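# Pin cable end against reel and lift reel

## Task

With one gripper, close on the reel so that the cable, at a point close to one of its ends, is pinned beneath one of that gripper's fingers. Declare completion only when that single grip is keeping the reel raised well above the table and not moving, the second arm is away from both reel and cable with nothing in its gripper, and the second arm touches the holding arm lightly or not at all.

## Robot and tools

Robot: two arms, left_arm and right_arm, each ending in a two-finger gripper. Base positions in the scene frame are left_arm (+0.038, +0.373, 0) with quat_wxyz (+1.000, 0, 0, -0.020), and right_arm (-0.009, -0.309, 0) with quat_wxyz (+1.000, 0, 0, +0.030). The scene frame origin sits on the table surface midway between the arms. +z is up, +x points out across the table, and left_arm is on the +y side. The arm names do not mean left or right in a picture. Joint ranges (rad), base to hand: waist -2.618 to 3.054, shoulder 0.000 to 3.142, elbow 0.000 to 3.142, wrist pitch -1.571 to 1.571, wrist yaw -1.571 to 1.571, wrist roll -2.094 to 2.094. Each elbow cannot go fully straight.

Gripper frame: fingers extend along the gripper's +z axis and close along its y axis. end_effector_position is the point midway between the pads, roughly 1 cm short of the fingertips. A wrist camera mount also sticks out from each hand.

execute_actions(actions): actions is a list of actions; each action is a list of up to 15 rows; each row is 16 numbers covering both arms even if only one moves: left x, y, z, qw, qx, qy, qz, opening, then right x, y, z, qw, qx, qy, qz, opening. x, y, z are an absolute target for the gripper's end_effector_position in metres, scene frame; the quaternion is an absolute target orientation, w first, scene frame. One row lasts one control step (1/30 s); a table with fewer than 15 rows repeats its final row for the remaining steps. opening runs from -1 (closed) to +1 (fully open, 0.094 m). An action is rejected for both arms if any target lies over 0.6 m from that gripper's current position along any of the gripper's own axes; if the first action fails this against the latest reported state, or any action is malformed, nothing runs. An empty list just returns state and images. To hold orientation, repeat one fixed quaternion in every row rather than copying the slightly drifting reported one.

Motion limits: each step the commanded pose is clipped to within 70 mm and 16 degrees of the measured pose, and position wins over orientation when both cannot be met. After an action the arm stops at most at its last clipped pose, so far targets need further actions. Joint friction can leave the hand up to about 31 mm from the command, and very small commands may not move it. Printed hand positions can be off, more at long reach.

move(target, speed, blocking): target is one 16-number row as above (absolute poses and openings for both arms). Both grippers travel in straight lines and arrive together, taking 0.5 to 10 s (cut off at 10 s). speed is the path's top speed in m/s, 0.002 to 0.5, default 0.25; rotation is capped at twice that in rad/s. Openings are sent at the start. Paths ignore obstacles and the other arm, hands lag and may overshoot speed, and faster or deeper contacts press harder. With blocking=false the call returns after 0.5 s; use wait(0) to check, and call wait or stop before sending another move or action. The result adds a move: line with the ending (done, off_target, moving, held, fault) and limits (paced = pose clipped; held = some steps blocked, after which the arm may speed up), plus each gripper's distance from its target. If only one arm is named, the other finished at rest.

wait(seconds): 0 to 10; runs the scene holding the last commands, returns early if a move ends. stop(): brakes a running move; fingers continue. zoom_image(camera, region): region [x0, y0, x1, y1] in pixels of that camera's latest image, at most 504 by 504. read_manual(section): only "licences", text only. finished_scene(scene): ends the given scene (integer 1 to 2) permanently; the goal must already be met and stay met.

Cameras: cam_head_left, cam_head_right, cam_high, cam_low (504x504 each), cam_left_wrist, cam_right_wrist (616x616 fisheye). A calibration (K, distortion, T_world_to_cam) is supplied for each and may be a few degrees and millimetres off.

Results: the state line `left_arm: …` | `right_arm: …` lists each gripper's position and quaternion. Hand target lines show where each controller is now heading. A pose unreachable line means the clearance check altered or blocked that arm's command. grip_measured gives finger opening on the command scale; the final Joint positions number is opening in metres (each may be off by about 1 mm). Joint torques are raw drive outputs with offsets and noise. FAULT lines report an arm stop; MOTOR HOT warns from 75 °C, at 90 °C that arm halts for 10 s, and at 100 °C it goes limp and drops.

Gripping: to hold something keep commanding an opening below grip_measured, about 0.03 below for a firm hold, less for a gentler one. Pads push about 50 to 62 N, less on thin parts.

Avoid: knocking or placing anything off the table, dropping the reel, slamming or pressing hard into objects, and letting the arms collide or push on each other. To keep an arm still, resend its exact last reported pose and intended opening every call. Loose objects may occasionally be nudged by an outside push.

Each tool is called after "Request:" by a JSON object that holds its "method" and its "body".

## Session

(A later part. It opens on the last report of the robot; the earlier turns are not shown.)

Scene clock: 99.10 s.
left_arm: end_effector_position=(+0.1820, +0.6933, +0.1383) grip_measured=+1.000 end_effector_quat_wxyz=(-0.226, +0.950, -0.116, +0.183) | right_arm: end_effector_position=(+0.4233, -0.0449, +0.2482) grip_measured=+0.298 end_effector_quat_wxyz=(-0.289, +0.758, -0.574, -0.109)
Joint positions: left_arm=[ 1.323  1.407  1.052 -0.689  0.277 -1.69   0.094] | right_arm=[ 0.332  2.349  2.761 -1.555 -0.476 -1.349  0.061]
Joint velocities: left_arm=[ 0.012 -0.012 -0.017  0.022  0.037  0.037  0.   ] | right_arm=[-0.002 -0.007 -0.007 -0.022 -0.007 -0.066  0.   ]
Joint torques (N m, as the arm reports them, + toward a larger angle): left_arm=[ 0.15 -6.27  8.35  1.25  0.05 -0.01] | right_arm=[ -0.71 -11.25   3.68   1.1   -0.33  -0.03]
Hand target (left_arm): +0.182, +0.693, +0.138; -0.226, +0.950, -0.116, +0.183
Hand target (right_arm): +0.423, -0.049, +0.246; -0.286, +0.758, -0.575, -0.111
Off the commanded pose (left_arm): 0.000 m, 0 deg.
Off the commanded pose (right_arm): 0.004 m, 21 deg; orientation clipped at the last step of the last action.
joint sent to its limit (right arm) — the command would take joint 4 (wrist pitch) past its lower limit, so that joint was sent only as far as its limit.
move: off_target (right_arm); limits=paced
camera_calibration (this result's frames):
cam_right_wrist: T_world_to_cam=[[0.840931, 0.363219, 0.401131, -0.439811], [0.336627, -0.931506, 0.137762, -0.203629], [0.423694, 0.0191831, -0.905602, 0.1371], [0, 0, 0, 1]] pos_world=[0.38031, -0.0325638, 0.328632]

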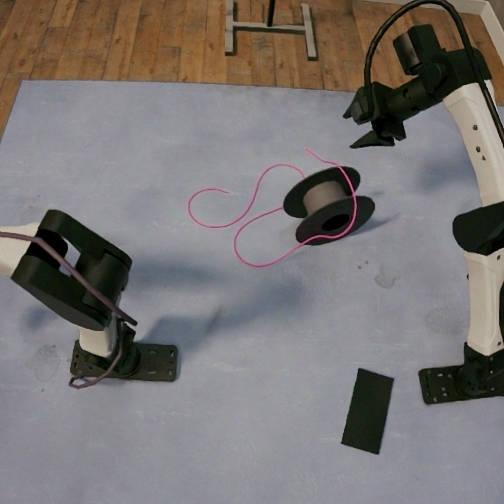

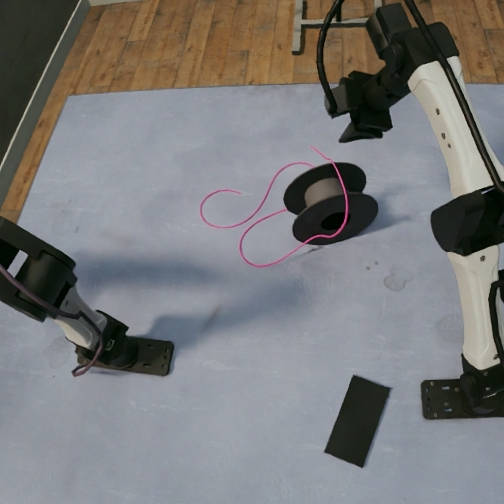

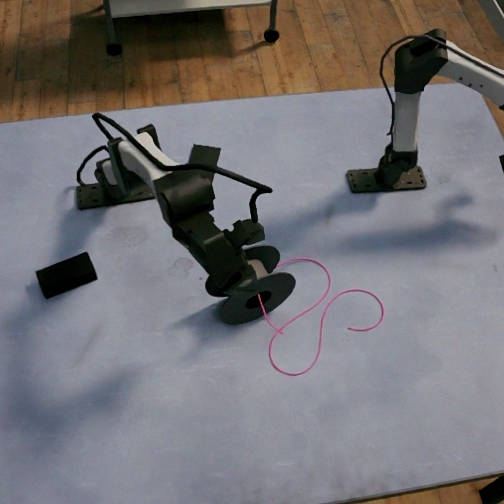

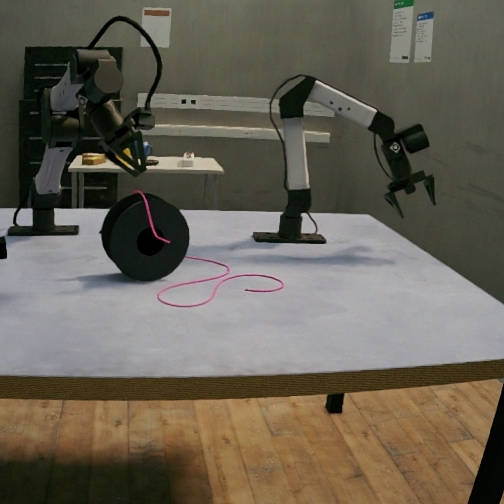

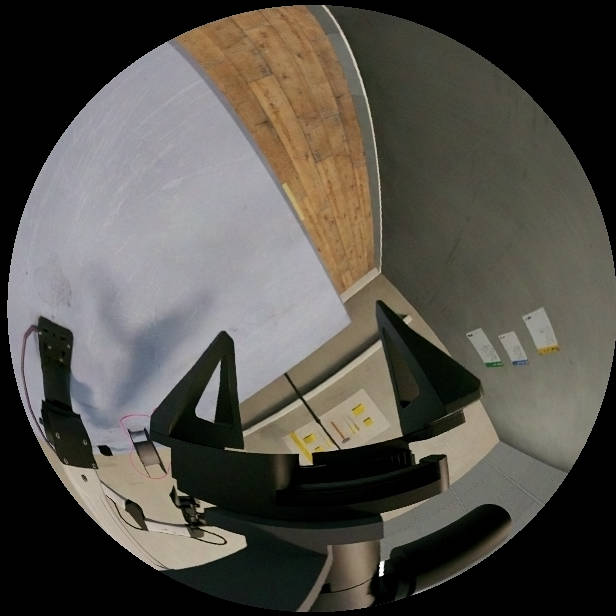

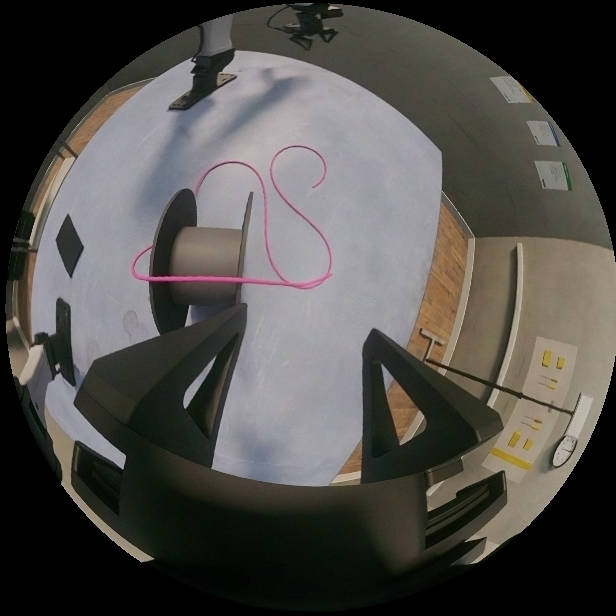

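Request:
{"method": "move", "body": {"target": [0.30,0.4,0.25,0.212,0.554,0.791,-0.149,0.3,0.2,-0.33,0.25,0.26,0,0.966,0,0.3], "speed": 0.45}}

Request:
{"method": "move", "body": {"target": [0.397,0.03,0.24,0.212,0.554,0.791,-0.149,0.3,0.2,-0.33,0.25,0.26,0,0.966,0,0.3], "speed": 0.35}}

Scene clock: 121.47 s.
left_arm: end_effector_position=(+0.2979, +0.3950, +0.2534) grip_measured=+0.301 end_effector_quat_wxyz=(+0.534, +0.704, +0.064, +0.464) | right_arm: end_effector_position=(+0.2054, -0.3321, +0.2569) grip_measured=+0.298 end_effector_quat_wxyz=(+0.259, -0.011, +0.966, -0.003)
Joint positions: left_arm=[ 0.845  1.421  0.964 -1.551  1.573 -2.079  0.061] | right_arm=[-0.241  1.01   1.326 -1.37  -0.09  -0.179  0.061]
Joint velocities: left_arm=[-0.017 -0.007 -0.007 -0.037 -0.022 -0.066  0.   ] | right_arm=[-0.007  0.007 -0.012  0.007 -0.037  0.007  0.   ]
Joint torques (N m, as the arm reports them, + toward a larger angle): left_arm=[ 0.69 -2.52  4.82 -0.41  0.69 -0.24] | right_arm=[-1.05 -1.79  4.37  1.38 -0.02  0.  ]
Hand target (left_arm): +0.298, +0.397, +0.247; +0.546, +0.698, +0.087, +0.456
Hand target (right_arm): +0.202, -0.335, +0.255; +0.258, -0.001, +0.966, -0.005
Off the commanded pose (left_arm): 0.006 m, 122 deg; orientation clipped at the last step of the last action.
Off the commanded pose (right_arm): 0.009 m, 1 deg.
joint sent to its limit (left arm) — the command would take joint 4 (wrist pitch) past its lower limit, joint 5 (wrist yaw) past its upper limit and joint 6 (wrist roll) past its lower limit, so those joints were sent only as far as their limits.
move: off_target (left_arm); limits=paced
camera_calibration (this result's frames):
cam_left_wrist: T_world_to_cam=[[0.458094, 0.574768, -0.67808, -0.200643], [-0.267817, 0.816624, 0.511272, -0.351112], [0.847599, -0.052609, 0.528023, -0.247096], [0, 0, 0, 1]] pos_world=[0.207317, 0.389051, 0.173934]
cam_right_wrist: T_world_to_cam=[[0.223925, -0.968857, 0.105703, -0.395467], [-0.970939, -0.212367, 0.110353, 0.115473], [-0.0844687, -0.127342, -0.988256, 0.319816], [0, 0, 0, 1]] pos_world=[0.227687, -0.317903, 0.345119]

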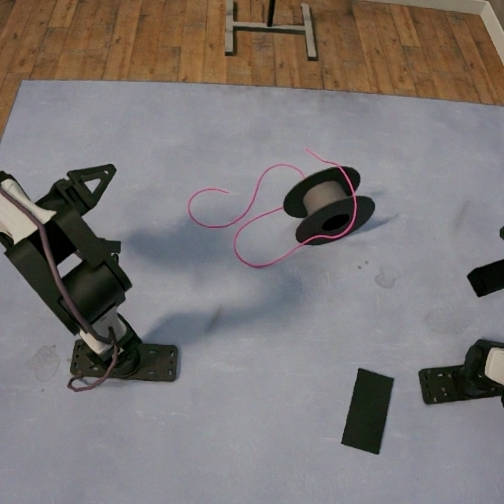

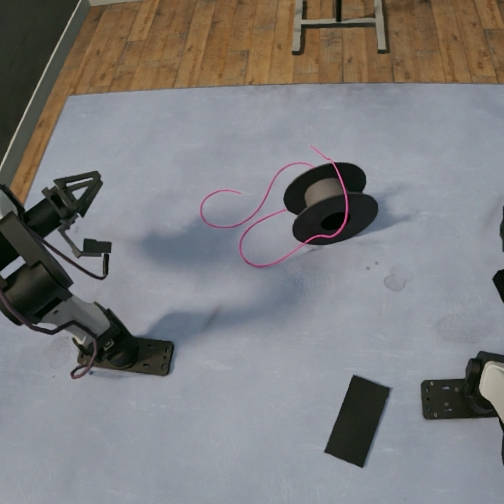

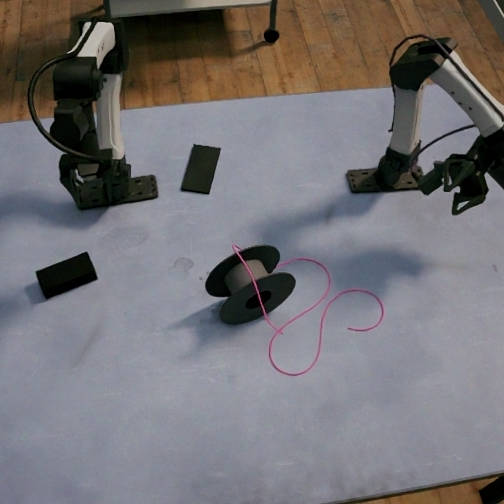

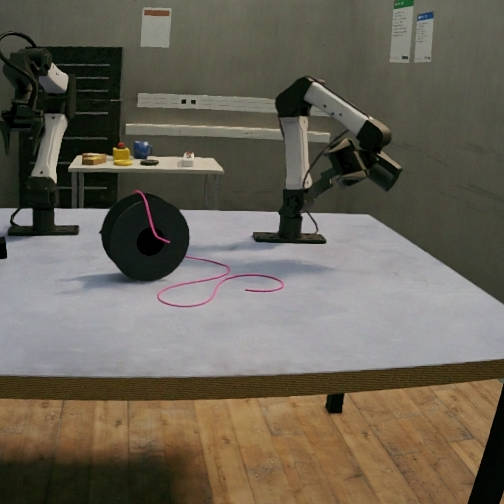

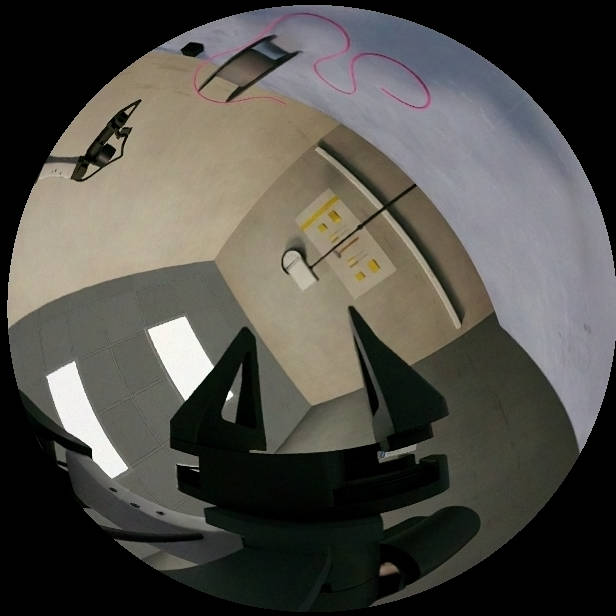

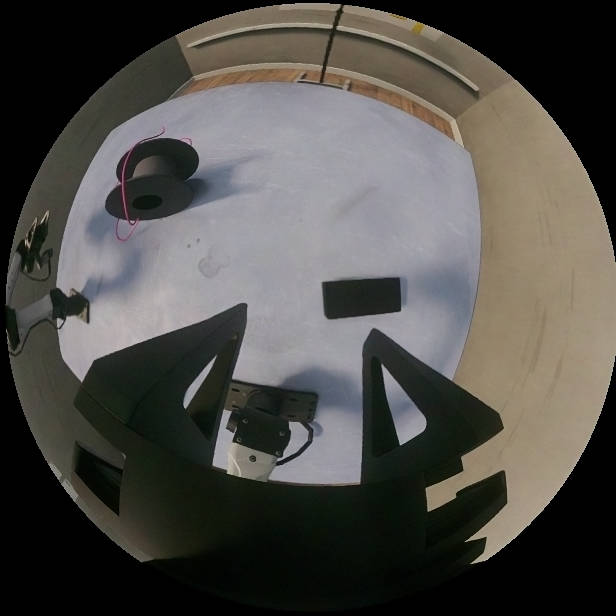

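Scene clock: 124.97 s.
left_arm: end_effector_position=(+0.3914, +0.0274, +0.2437) grip_measured=+0.301 end_effector_quat_wxyz=(+0.685, +0.544, -0.447, +0.189) | right_arm: end_effector_position=(+0.2009, -0.3313, +0.2513) grip_measured=+0.298 end_effector_quat_wxyz=(+0.254, +0.001, +0.967, +0.001)
Joint positions: left_arm=[-0.38   2.432  2.311 -1.554  1.581 -2.081  0.061] | right_arm=[-0.241  0.992  1.299 -1.37  -0.09  -0.156  0.061]
Joint velocities: left_arm=[ 0.017  0.007 -0.002  0.022  0.022 -0.051 -0.001] | right_arm=[ 0.012 -0.027 -0.007 -0.007 -0.037 -0.037 -0.003]
Joint torques (N m, as the arm reports them, + toward a larger angle): left_arm=[ -0.08 -13.25   8.45   0.09   0.73  -0.18] | right_arm=[ 0.7  -1.81  4.15  1.51 -0.02 -0.04]
Hand target (left_arm): +0.394, +0.025, +0.238; +0.688, +0.546, -0.443, +0.184
Hand target (right_arm): +0.200, -0.330, +0.250; +0.260, -0.000, +0.966, +0.000
Off the commanded pose (left_arm): 0.007 m, 173 deg; orientation clipped at the last step of the last action.
Off the commanded pose (right_arm): 0.002 m, 1 deg.
joint sent to its limit (left arm) — the command would take joint 4 (wrist pitch) past its lower limit, joint 5 (wrist yaw) past its upper limit and joint 6 (wrist roll) past its lower limit, so those joints were sent only as far as their limits.
move: off_target (left_arm); limits=paced
camera_calibration (this result's frames):
cam_left_wrist: T_world_to_cam=[[0.860195, -0.311809, -0.403534, -0.238802], [0.506788, 0.610863, 0.608286, -0.342128], [0.056835, -0.727751, 0.683482, -0.0504776], [0, 0, 0, 1]] pos_world=[0.381671, 0.0977978, 0.146248]
cam_right_wrist: T_world_to_cam=[[0.2055, -0.974405, 0.091134, -0.387531], [-0.973959, -0.194512, 0.116484, 0.116861], [-0.0957758, -0.112698, -0.989003, 0.321269], [0, 0, 0, 1]] pos_world=[0.224226, -0.318674, 0.33944]

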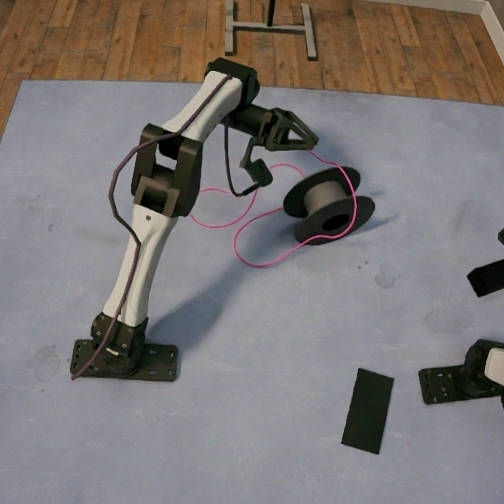

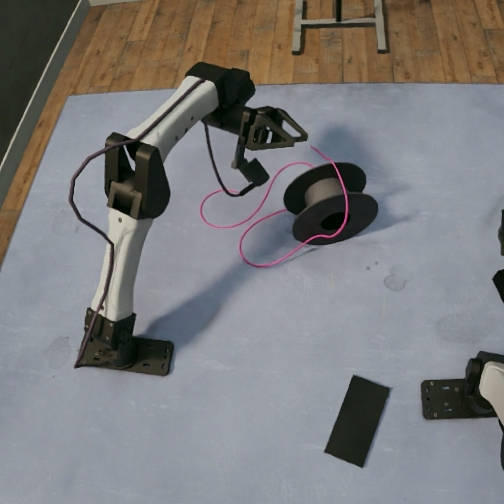

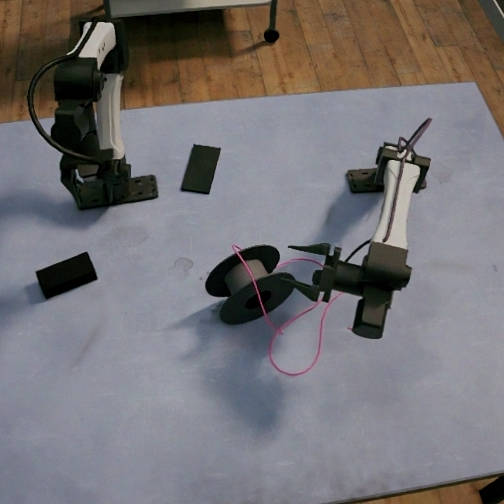

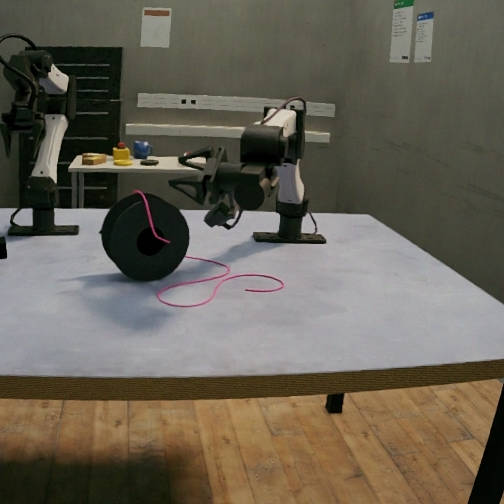

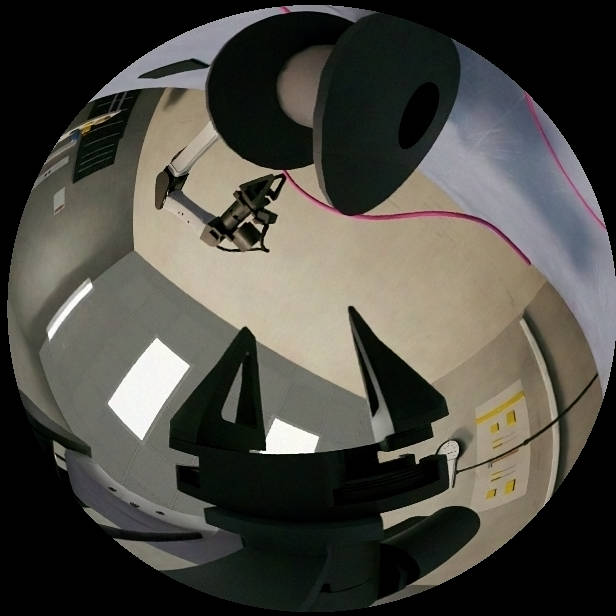

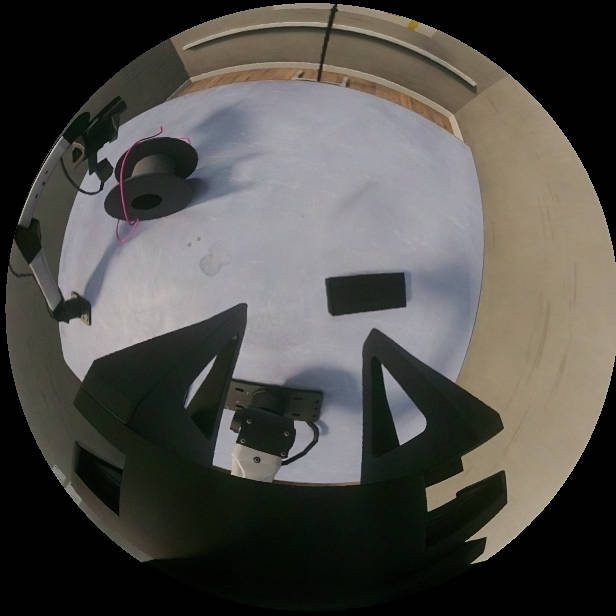

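Request:
{"method": "move", "body": {"target": [0.33,0.17,0.3,0.351,0.069,-0.7,0.618,0.3,0.2,-0.33,0.25,0.26,0,0.966,0,0.3], "speed": 0.45}}

Request:
{"method": "move", "body": {"target": [0.36,0.12,0.3,0.45,0.45,0.64,-0.42,0.3,0.2,-0.33,0.25,0.26,0,0.966,0,0.3], "speed": 0.45}}

Request:
{"method": "move", "body": {"target": [0.397,0.03,0.24,0.212,0.554,0.791,-0.149,0.3,0.2,-0.33,0.25,0.26,0,0.966,0,0.3], "speed": 0.35}}

Scene clock: 142.67 s.
left_arm: end_effector_position=(+0.3329, +0.1684, +0.3046) grip_measured=+0.301 end_effector_quat_wxyz=(-0.248, -0.173, +0.683, -0.665) | right_arm: end_effector_position=(+0.2009, -0.3313, +0.2513) grip_measured=+0.298 end_effector_quat_wxyz=(+0.254, +0.001, +0.967, +0.001)
Joint positions: left_arm=[-0.068  1.678  1.438 -1.133  1.578 -0.803  0.061] | right_arm=[-0.241  0.992  1.299 -1.37  -0.09  -0.156  0.061]
Joint velocities: left_arm=[-0.012  0.012 -0.012 -0.007  0.022 -0.022 -0.   ] | right_arm=[-0.002 -0.007 -0.007 -0.037 -0.037 -0.007 -0.002]
Joint torques (N m, as the arm reports them, + toward a larger angle): left_arm=[ 0.69 -8.99  6.55  0.55  0.76  0.16] | right_arm=[ 0.72 -1.85  4.16  1.52 -0.02  0.  ]
Hand target (left_arm): +0.331, +0.171, +0.302; -0.250, -0.178, +0.680, -0.666
Hand target (right_arm): +0.200, -0.330, +0.250; +0.260, -0.000, +0.966, +0.000
Off the commanded pose (left_arm): 0.006 m, 18 deg; orientation clipped at the last step of the last action.
Off the commanded pose (right_arm): 0.002 m, 1 deg.
joint sent to its limit (left arm) — the command would take joint 5 (wrist yaw) past its upper limit, so that joint was sent only as far as its limit.
move: off_target (left_arm); limits=paced
camera_calibration (this result's frames):
cam_left_wrist: T_world_to_cam=[[0.400911, 0.0319872, 0.915558, -0.426764], [-0.531683, 0.821984, 0.204099, -0.00234289], [-0.746045, -0.568612, 0.34655, 0.356969], [0, 0, 0, 1]] pos_world=[0.436164, 0.218554, 0.267498]
cam_right_wrist: T_world_to_cam=[[0.205177, -0.97449, 0.090951, -0.387448], [-0.974024, -0.19421, 0.116448, 0.116983], [-0.0958138, -0.112481, -0.989024, 0.321354], [0, 0, 0, 1]] pos_world=[0.22423, -0.318699, 0.339443]

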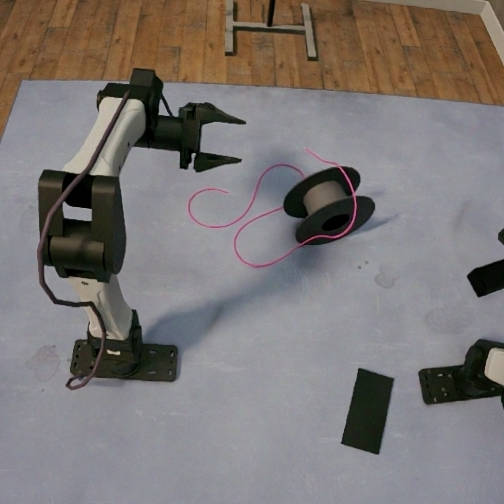

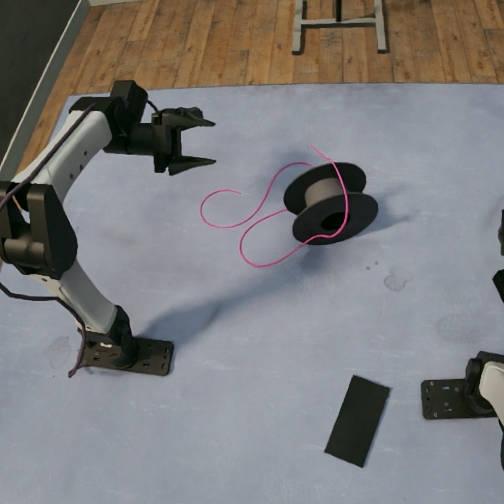

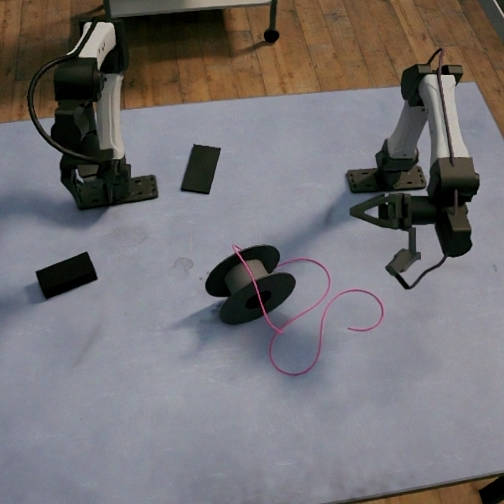

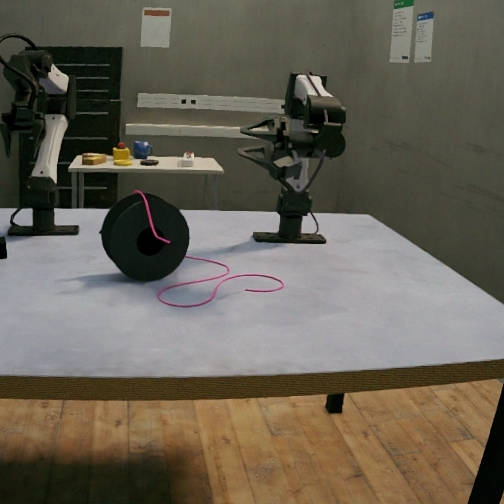

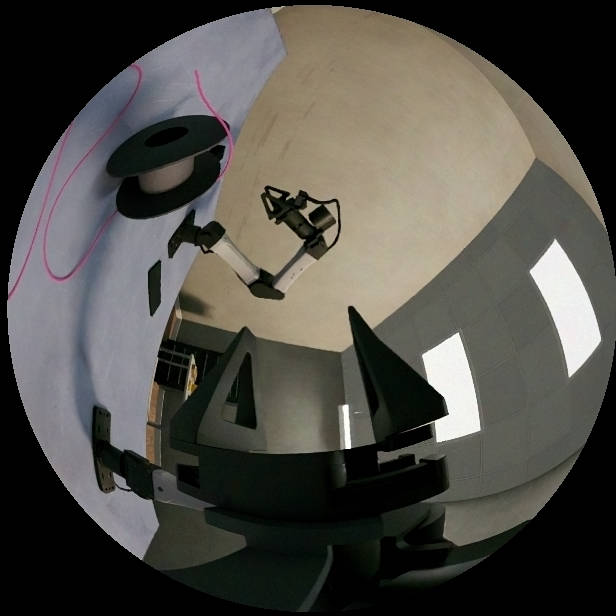

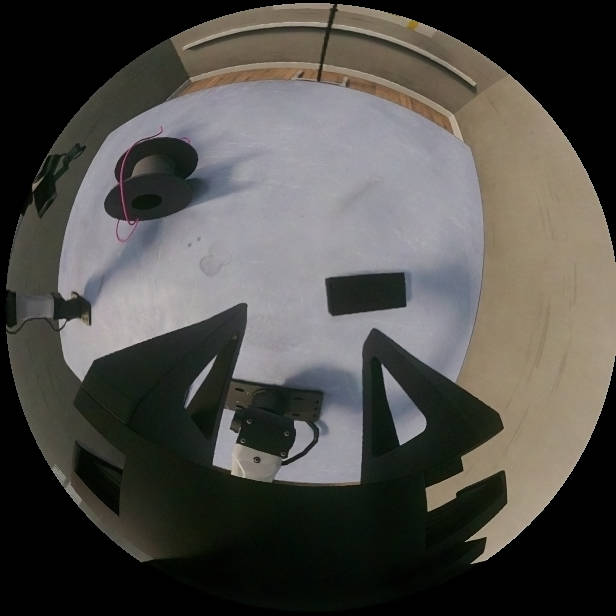

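Scene clock: 145.67 s.
left_arm: end_effector_position=(+0.3623, +0.1192, +0.3066) grip_measured=+0.301 end_effector_quat_wxyz=(+0.448, +0.454, +0.641, -0.428) | right_arm: end_effector_position=(+0.2009, -0.3313, +0.2513) grip_measured=+0.298 end_effector_quat_wxyz=(+0.254, +0.001, +0.967, +0.001)
Joint positions: left_arm=[-0.259  1.447  1.226 -0.251  1.031  0.266  0.061] | right_arm=[-0.241  0.992  1.299 -1.37  -0.09  -0.156  0.061]
Joint velocities: left_arm=[ 0.007  0.007  0.012  0.037 -0.022  0.051  0.001] | right_arm=[-0.007  0.002 -0.002 -0.095  0.037  0.066 -0.001]
Joint torques (N m, as the arm reports them, + toward a larger angle): left_arm=[-0.36 -8.4   7.11  1.66  0.15  0.02] | right_arm=[ 0.72 -1.85  4.13  1.5  -0.02  0.  ]
Hand target (left_arm): +0.358, +0.118, +0.302; +0.448, +0.457, +0.642, -0.423
Hand target (right_arm): +0.200, -0.330, +0.250; +0.260, +0.000, +0.966, +0.000
Off the commanded pose (left_arm): 0.007 m, 1 deg.
Off the commanded pose (right_arm): 0.002 m, 1 deg.
move: done
camera_calibration (this result's frames):
cam_left_wrist: T_world_to_cam=[[-0.993043, -0.11275, -0.0339685, 0.374667], [-0.0853648, 0.887989, -0.451872, 0.0848502], [0.0811121, -0.445829, -0.891436, 0.415445], [0, 0, 0, 1]] pos_world=[0.345605, 0.152115, 0.421411]
cam_right_wrist: T_world_to_cam=[[0.204853, -0.974575, 0.0907679, -0.387365], [-0.974088, -0.193909, 0.116412, 0.117105], [-0.0958517, -0.112263, -0.989045, 0.321439], [0, 0, 0, 1]] pos_world=[0.224234, -0.318723, 0.339445]

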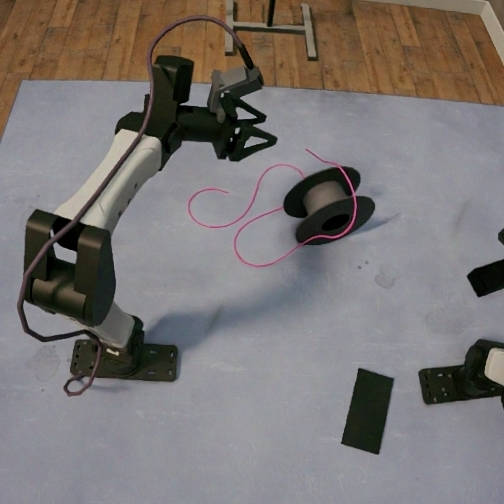

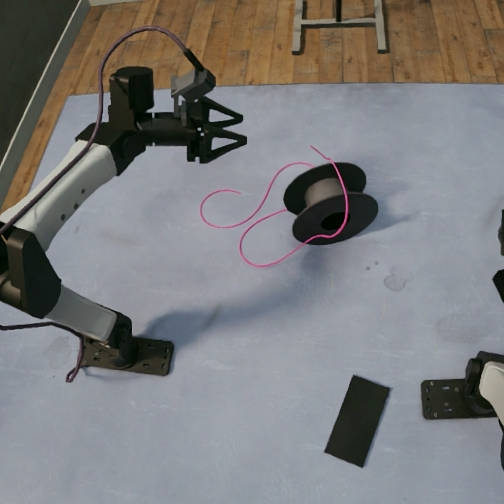

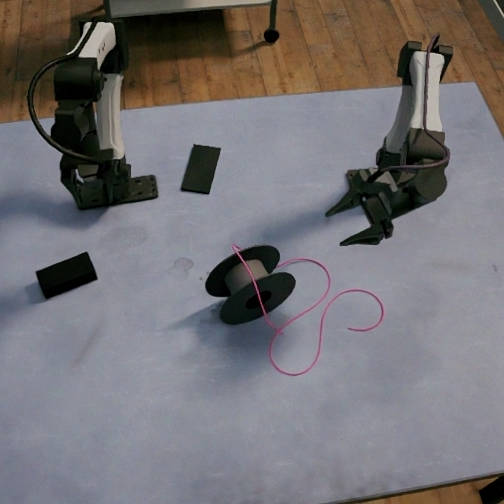

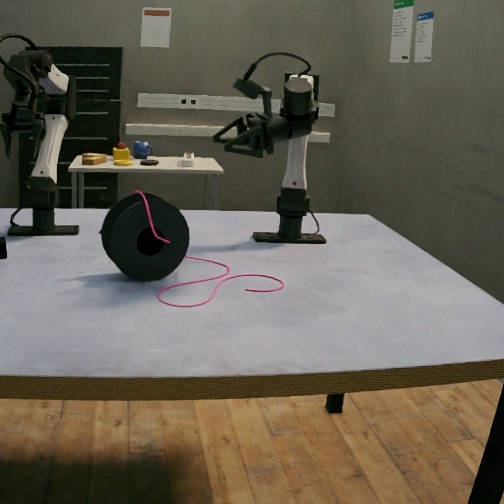

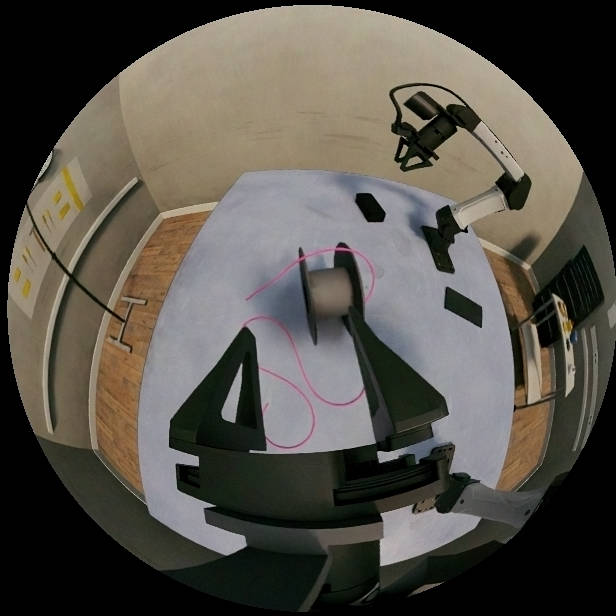

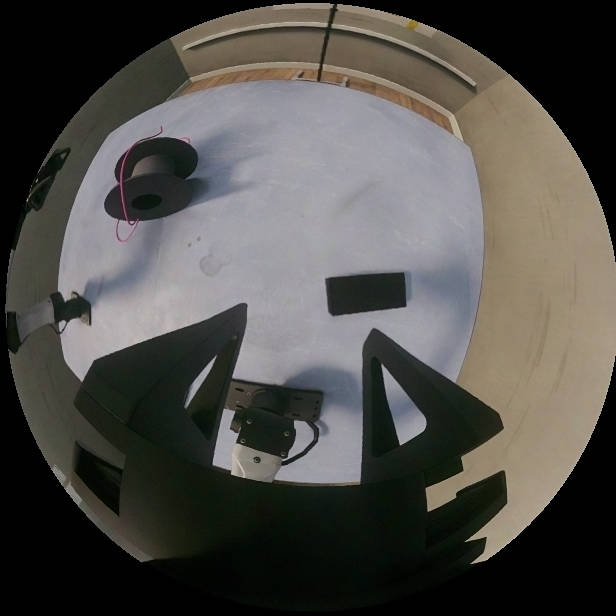

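Scene clock: 147.83 s.
left_arm: end_effector_position=(+0.3965, +0.0270, +0.2448) grip_measured=+0.301 end_effector_quat_wxyz=(+0.221, +0.550, +0.789, -0.164) | right_arm: end_effector_position=(+0.2009, -0.3313, +0.2513) grip_measured=+0.298 end_effector_quat_wxyz=(+0.254, +0.001, +0.967, +0.001)
Joint positions: left_arm=[-0.629  2.15   2.414 -1.355  0.293  0.477  0.061] | right_arm=[-0.241  0.992  1.299 -1.37  -0.09  -0.156  0.061]
Joint velocities: left_arm=[-0.007 -0.002  0.012 -0.007 -0.022  0.022  0.   ] | right_arm=[-0.002  0.007 -0.012 -0.037 -0.051 -0.066  0.   ]
Joint torques (N m, as the arm reports them, + toward a larger angle): left_arm=[ -0.11 -11.11   8.94   1.09   0.08  -0.05] | right_arm=[ 0.69 -1.81  4.12  1.52 -0.02  0.  ]
Hand target (left_arm): +0.398, +0.026, +0.237; +0.210, +0.552, +0.792, -0.157
Hand target (right_arm): +0.200, -0.330, +0.250; +0.260, +0.000, +0.966, +0.000
Off the commanded pose (left_arm): 0.006 m, 2 deg.
Off the commanded pose (right_arm): 0.002 m, 1 deg.
move: done
camera_calibration (this result's frames):
cam_left_wrist: T_world_to_cam=[[-0.989135, -0.143958, -0.0297846, 0.394365], [-0.146074, 0.939681, 0.309293, -0.0219391], [-0.0165372, 0.310283, -0.9505, 0.349246], [0, 0, 0, 1]] pos_world=[0.392651, -0.0309774, 0.35049]
cam_right_wrist: T_world_to_cam=[[0.204853, -0.974575, 0.0907679, -0.387365], [-0.974088, -0.193909, 0.116412, 0.117105], [-0.0958517, -0.112263, -0.989045, 0.321439], [0, 0, 0, 1]] pos_world=[0.224234, -0.318723, 0.339445]

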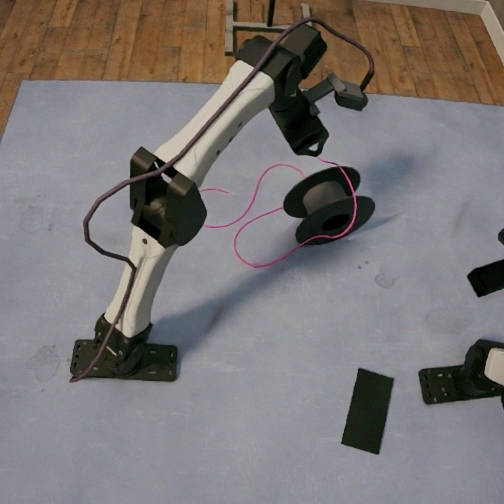

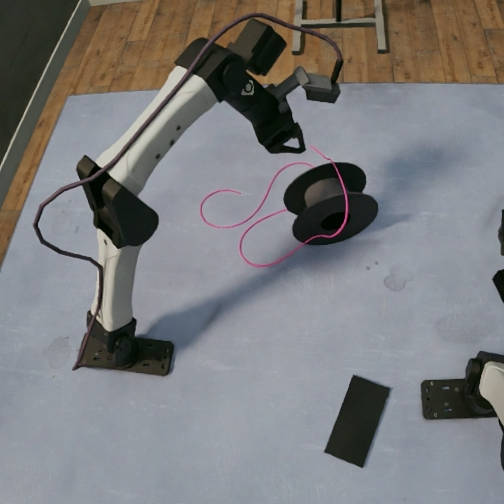

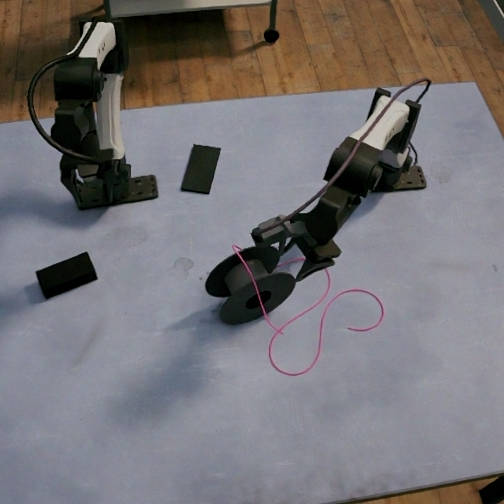

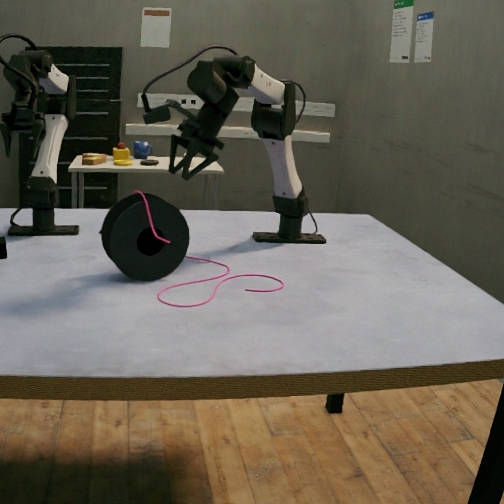

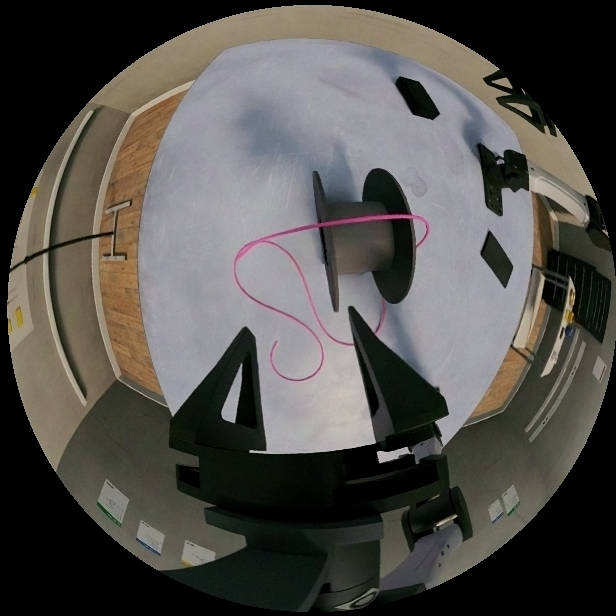

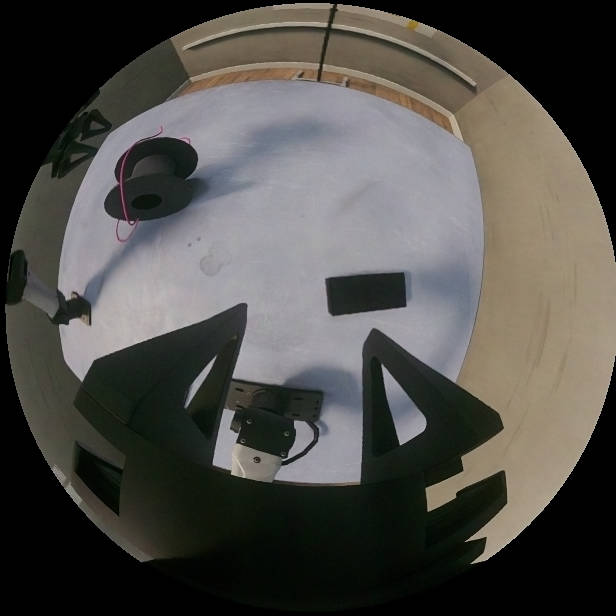

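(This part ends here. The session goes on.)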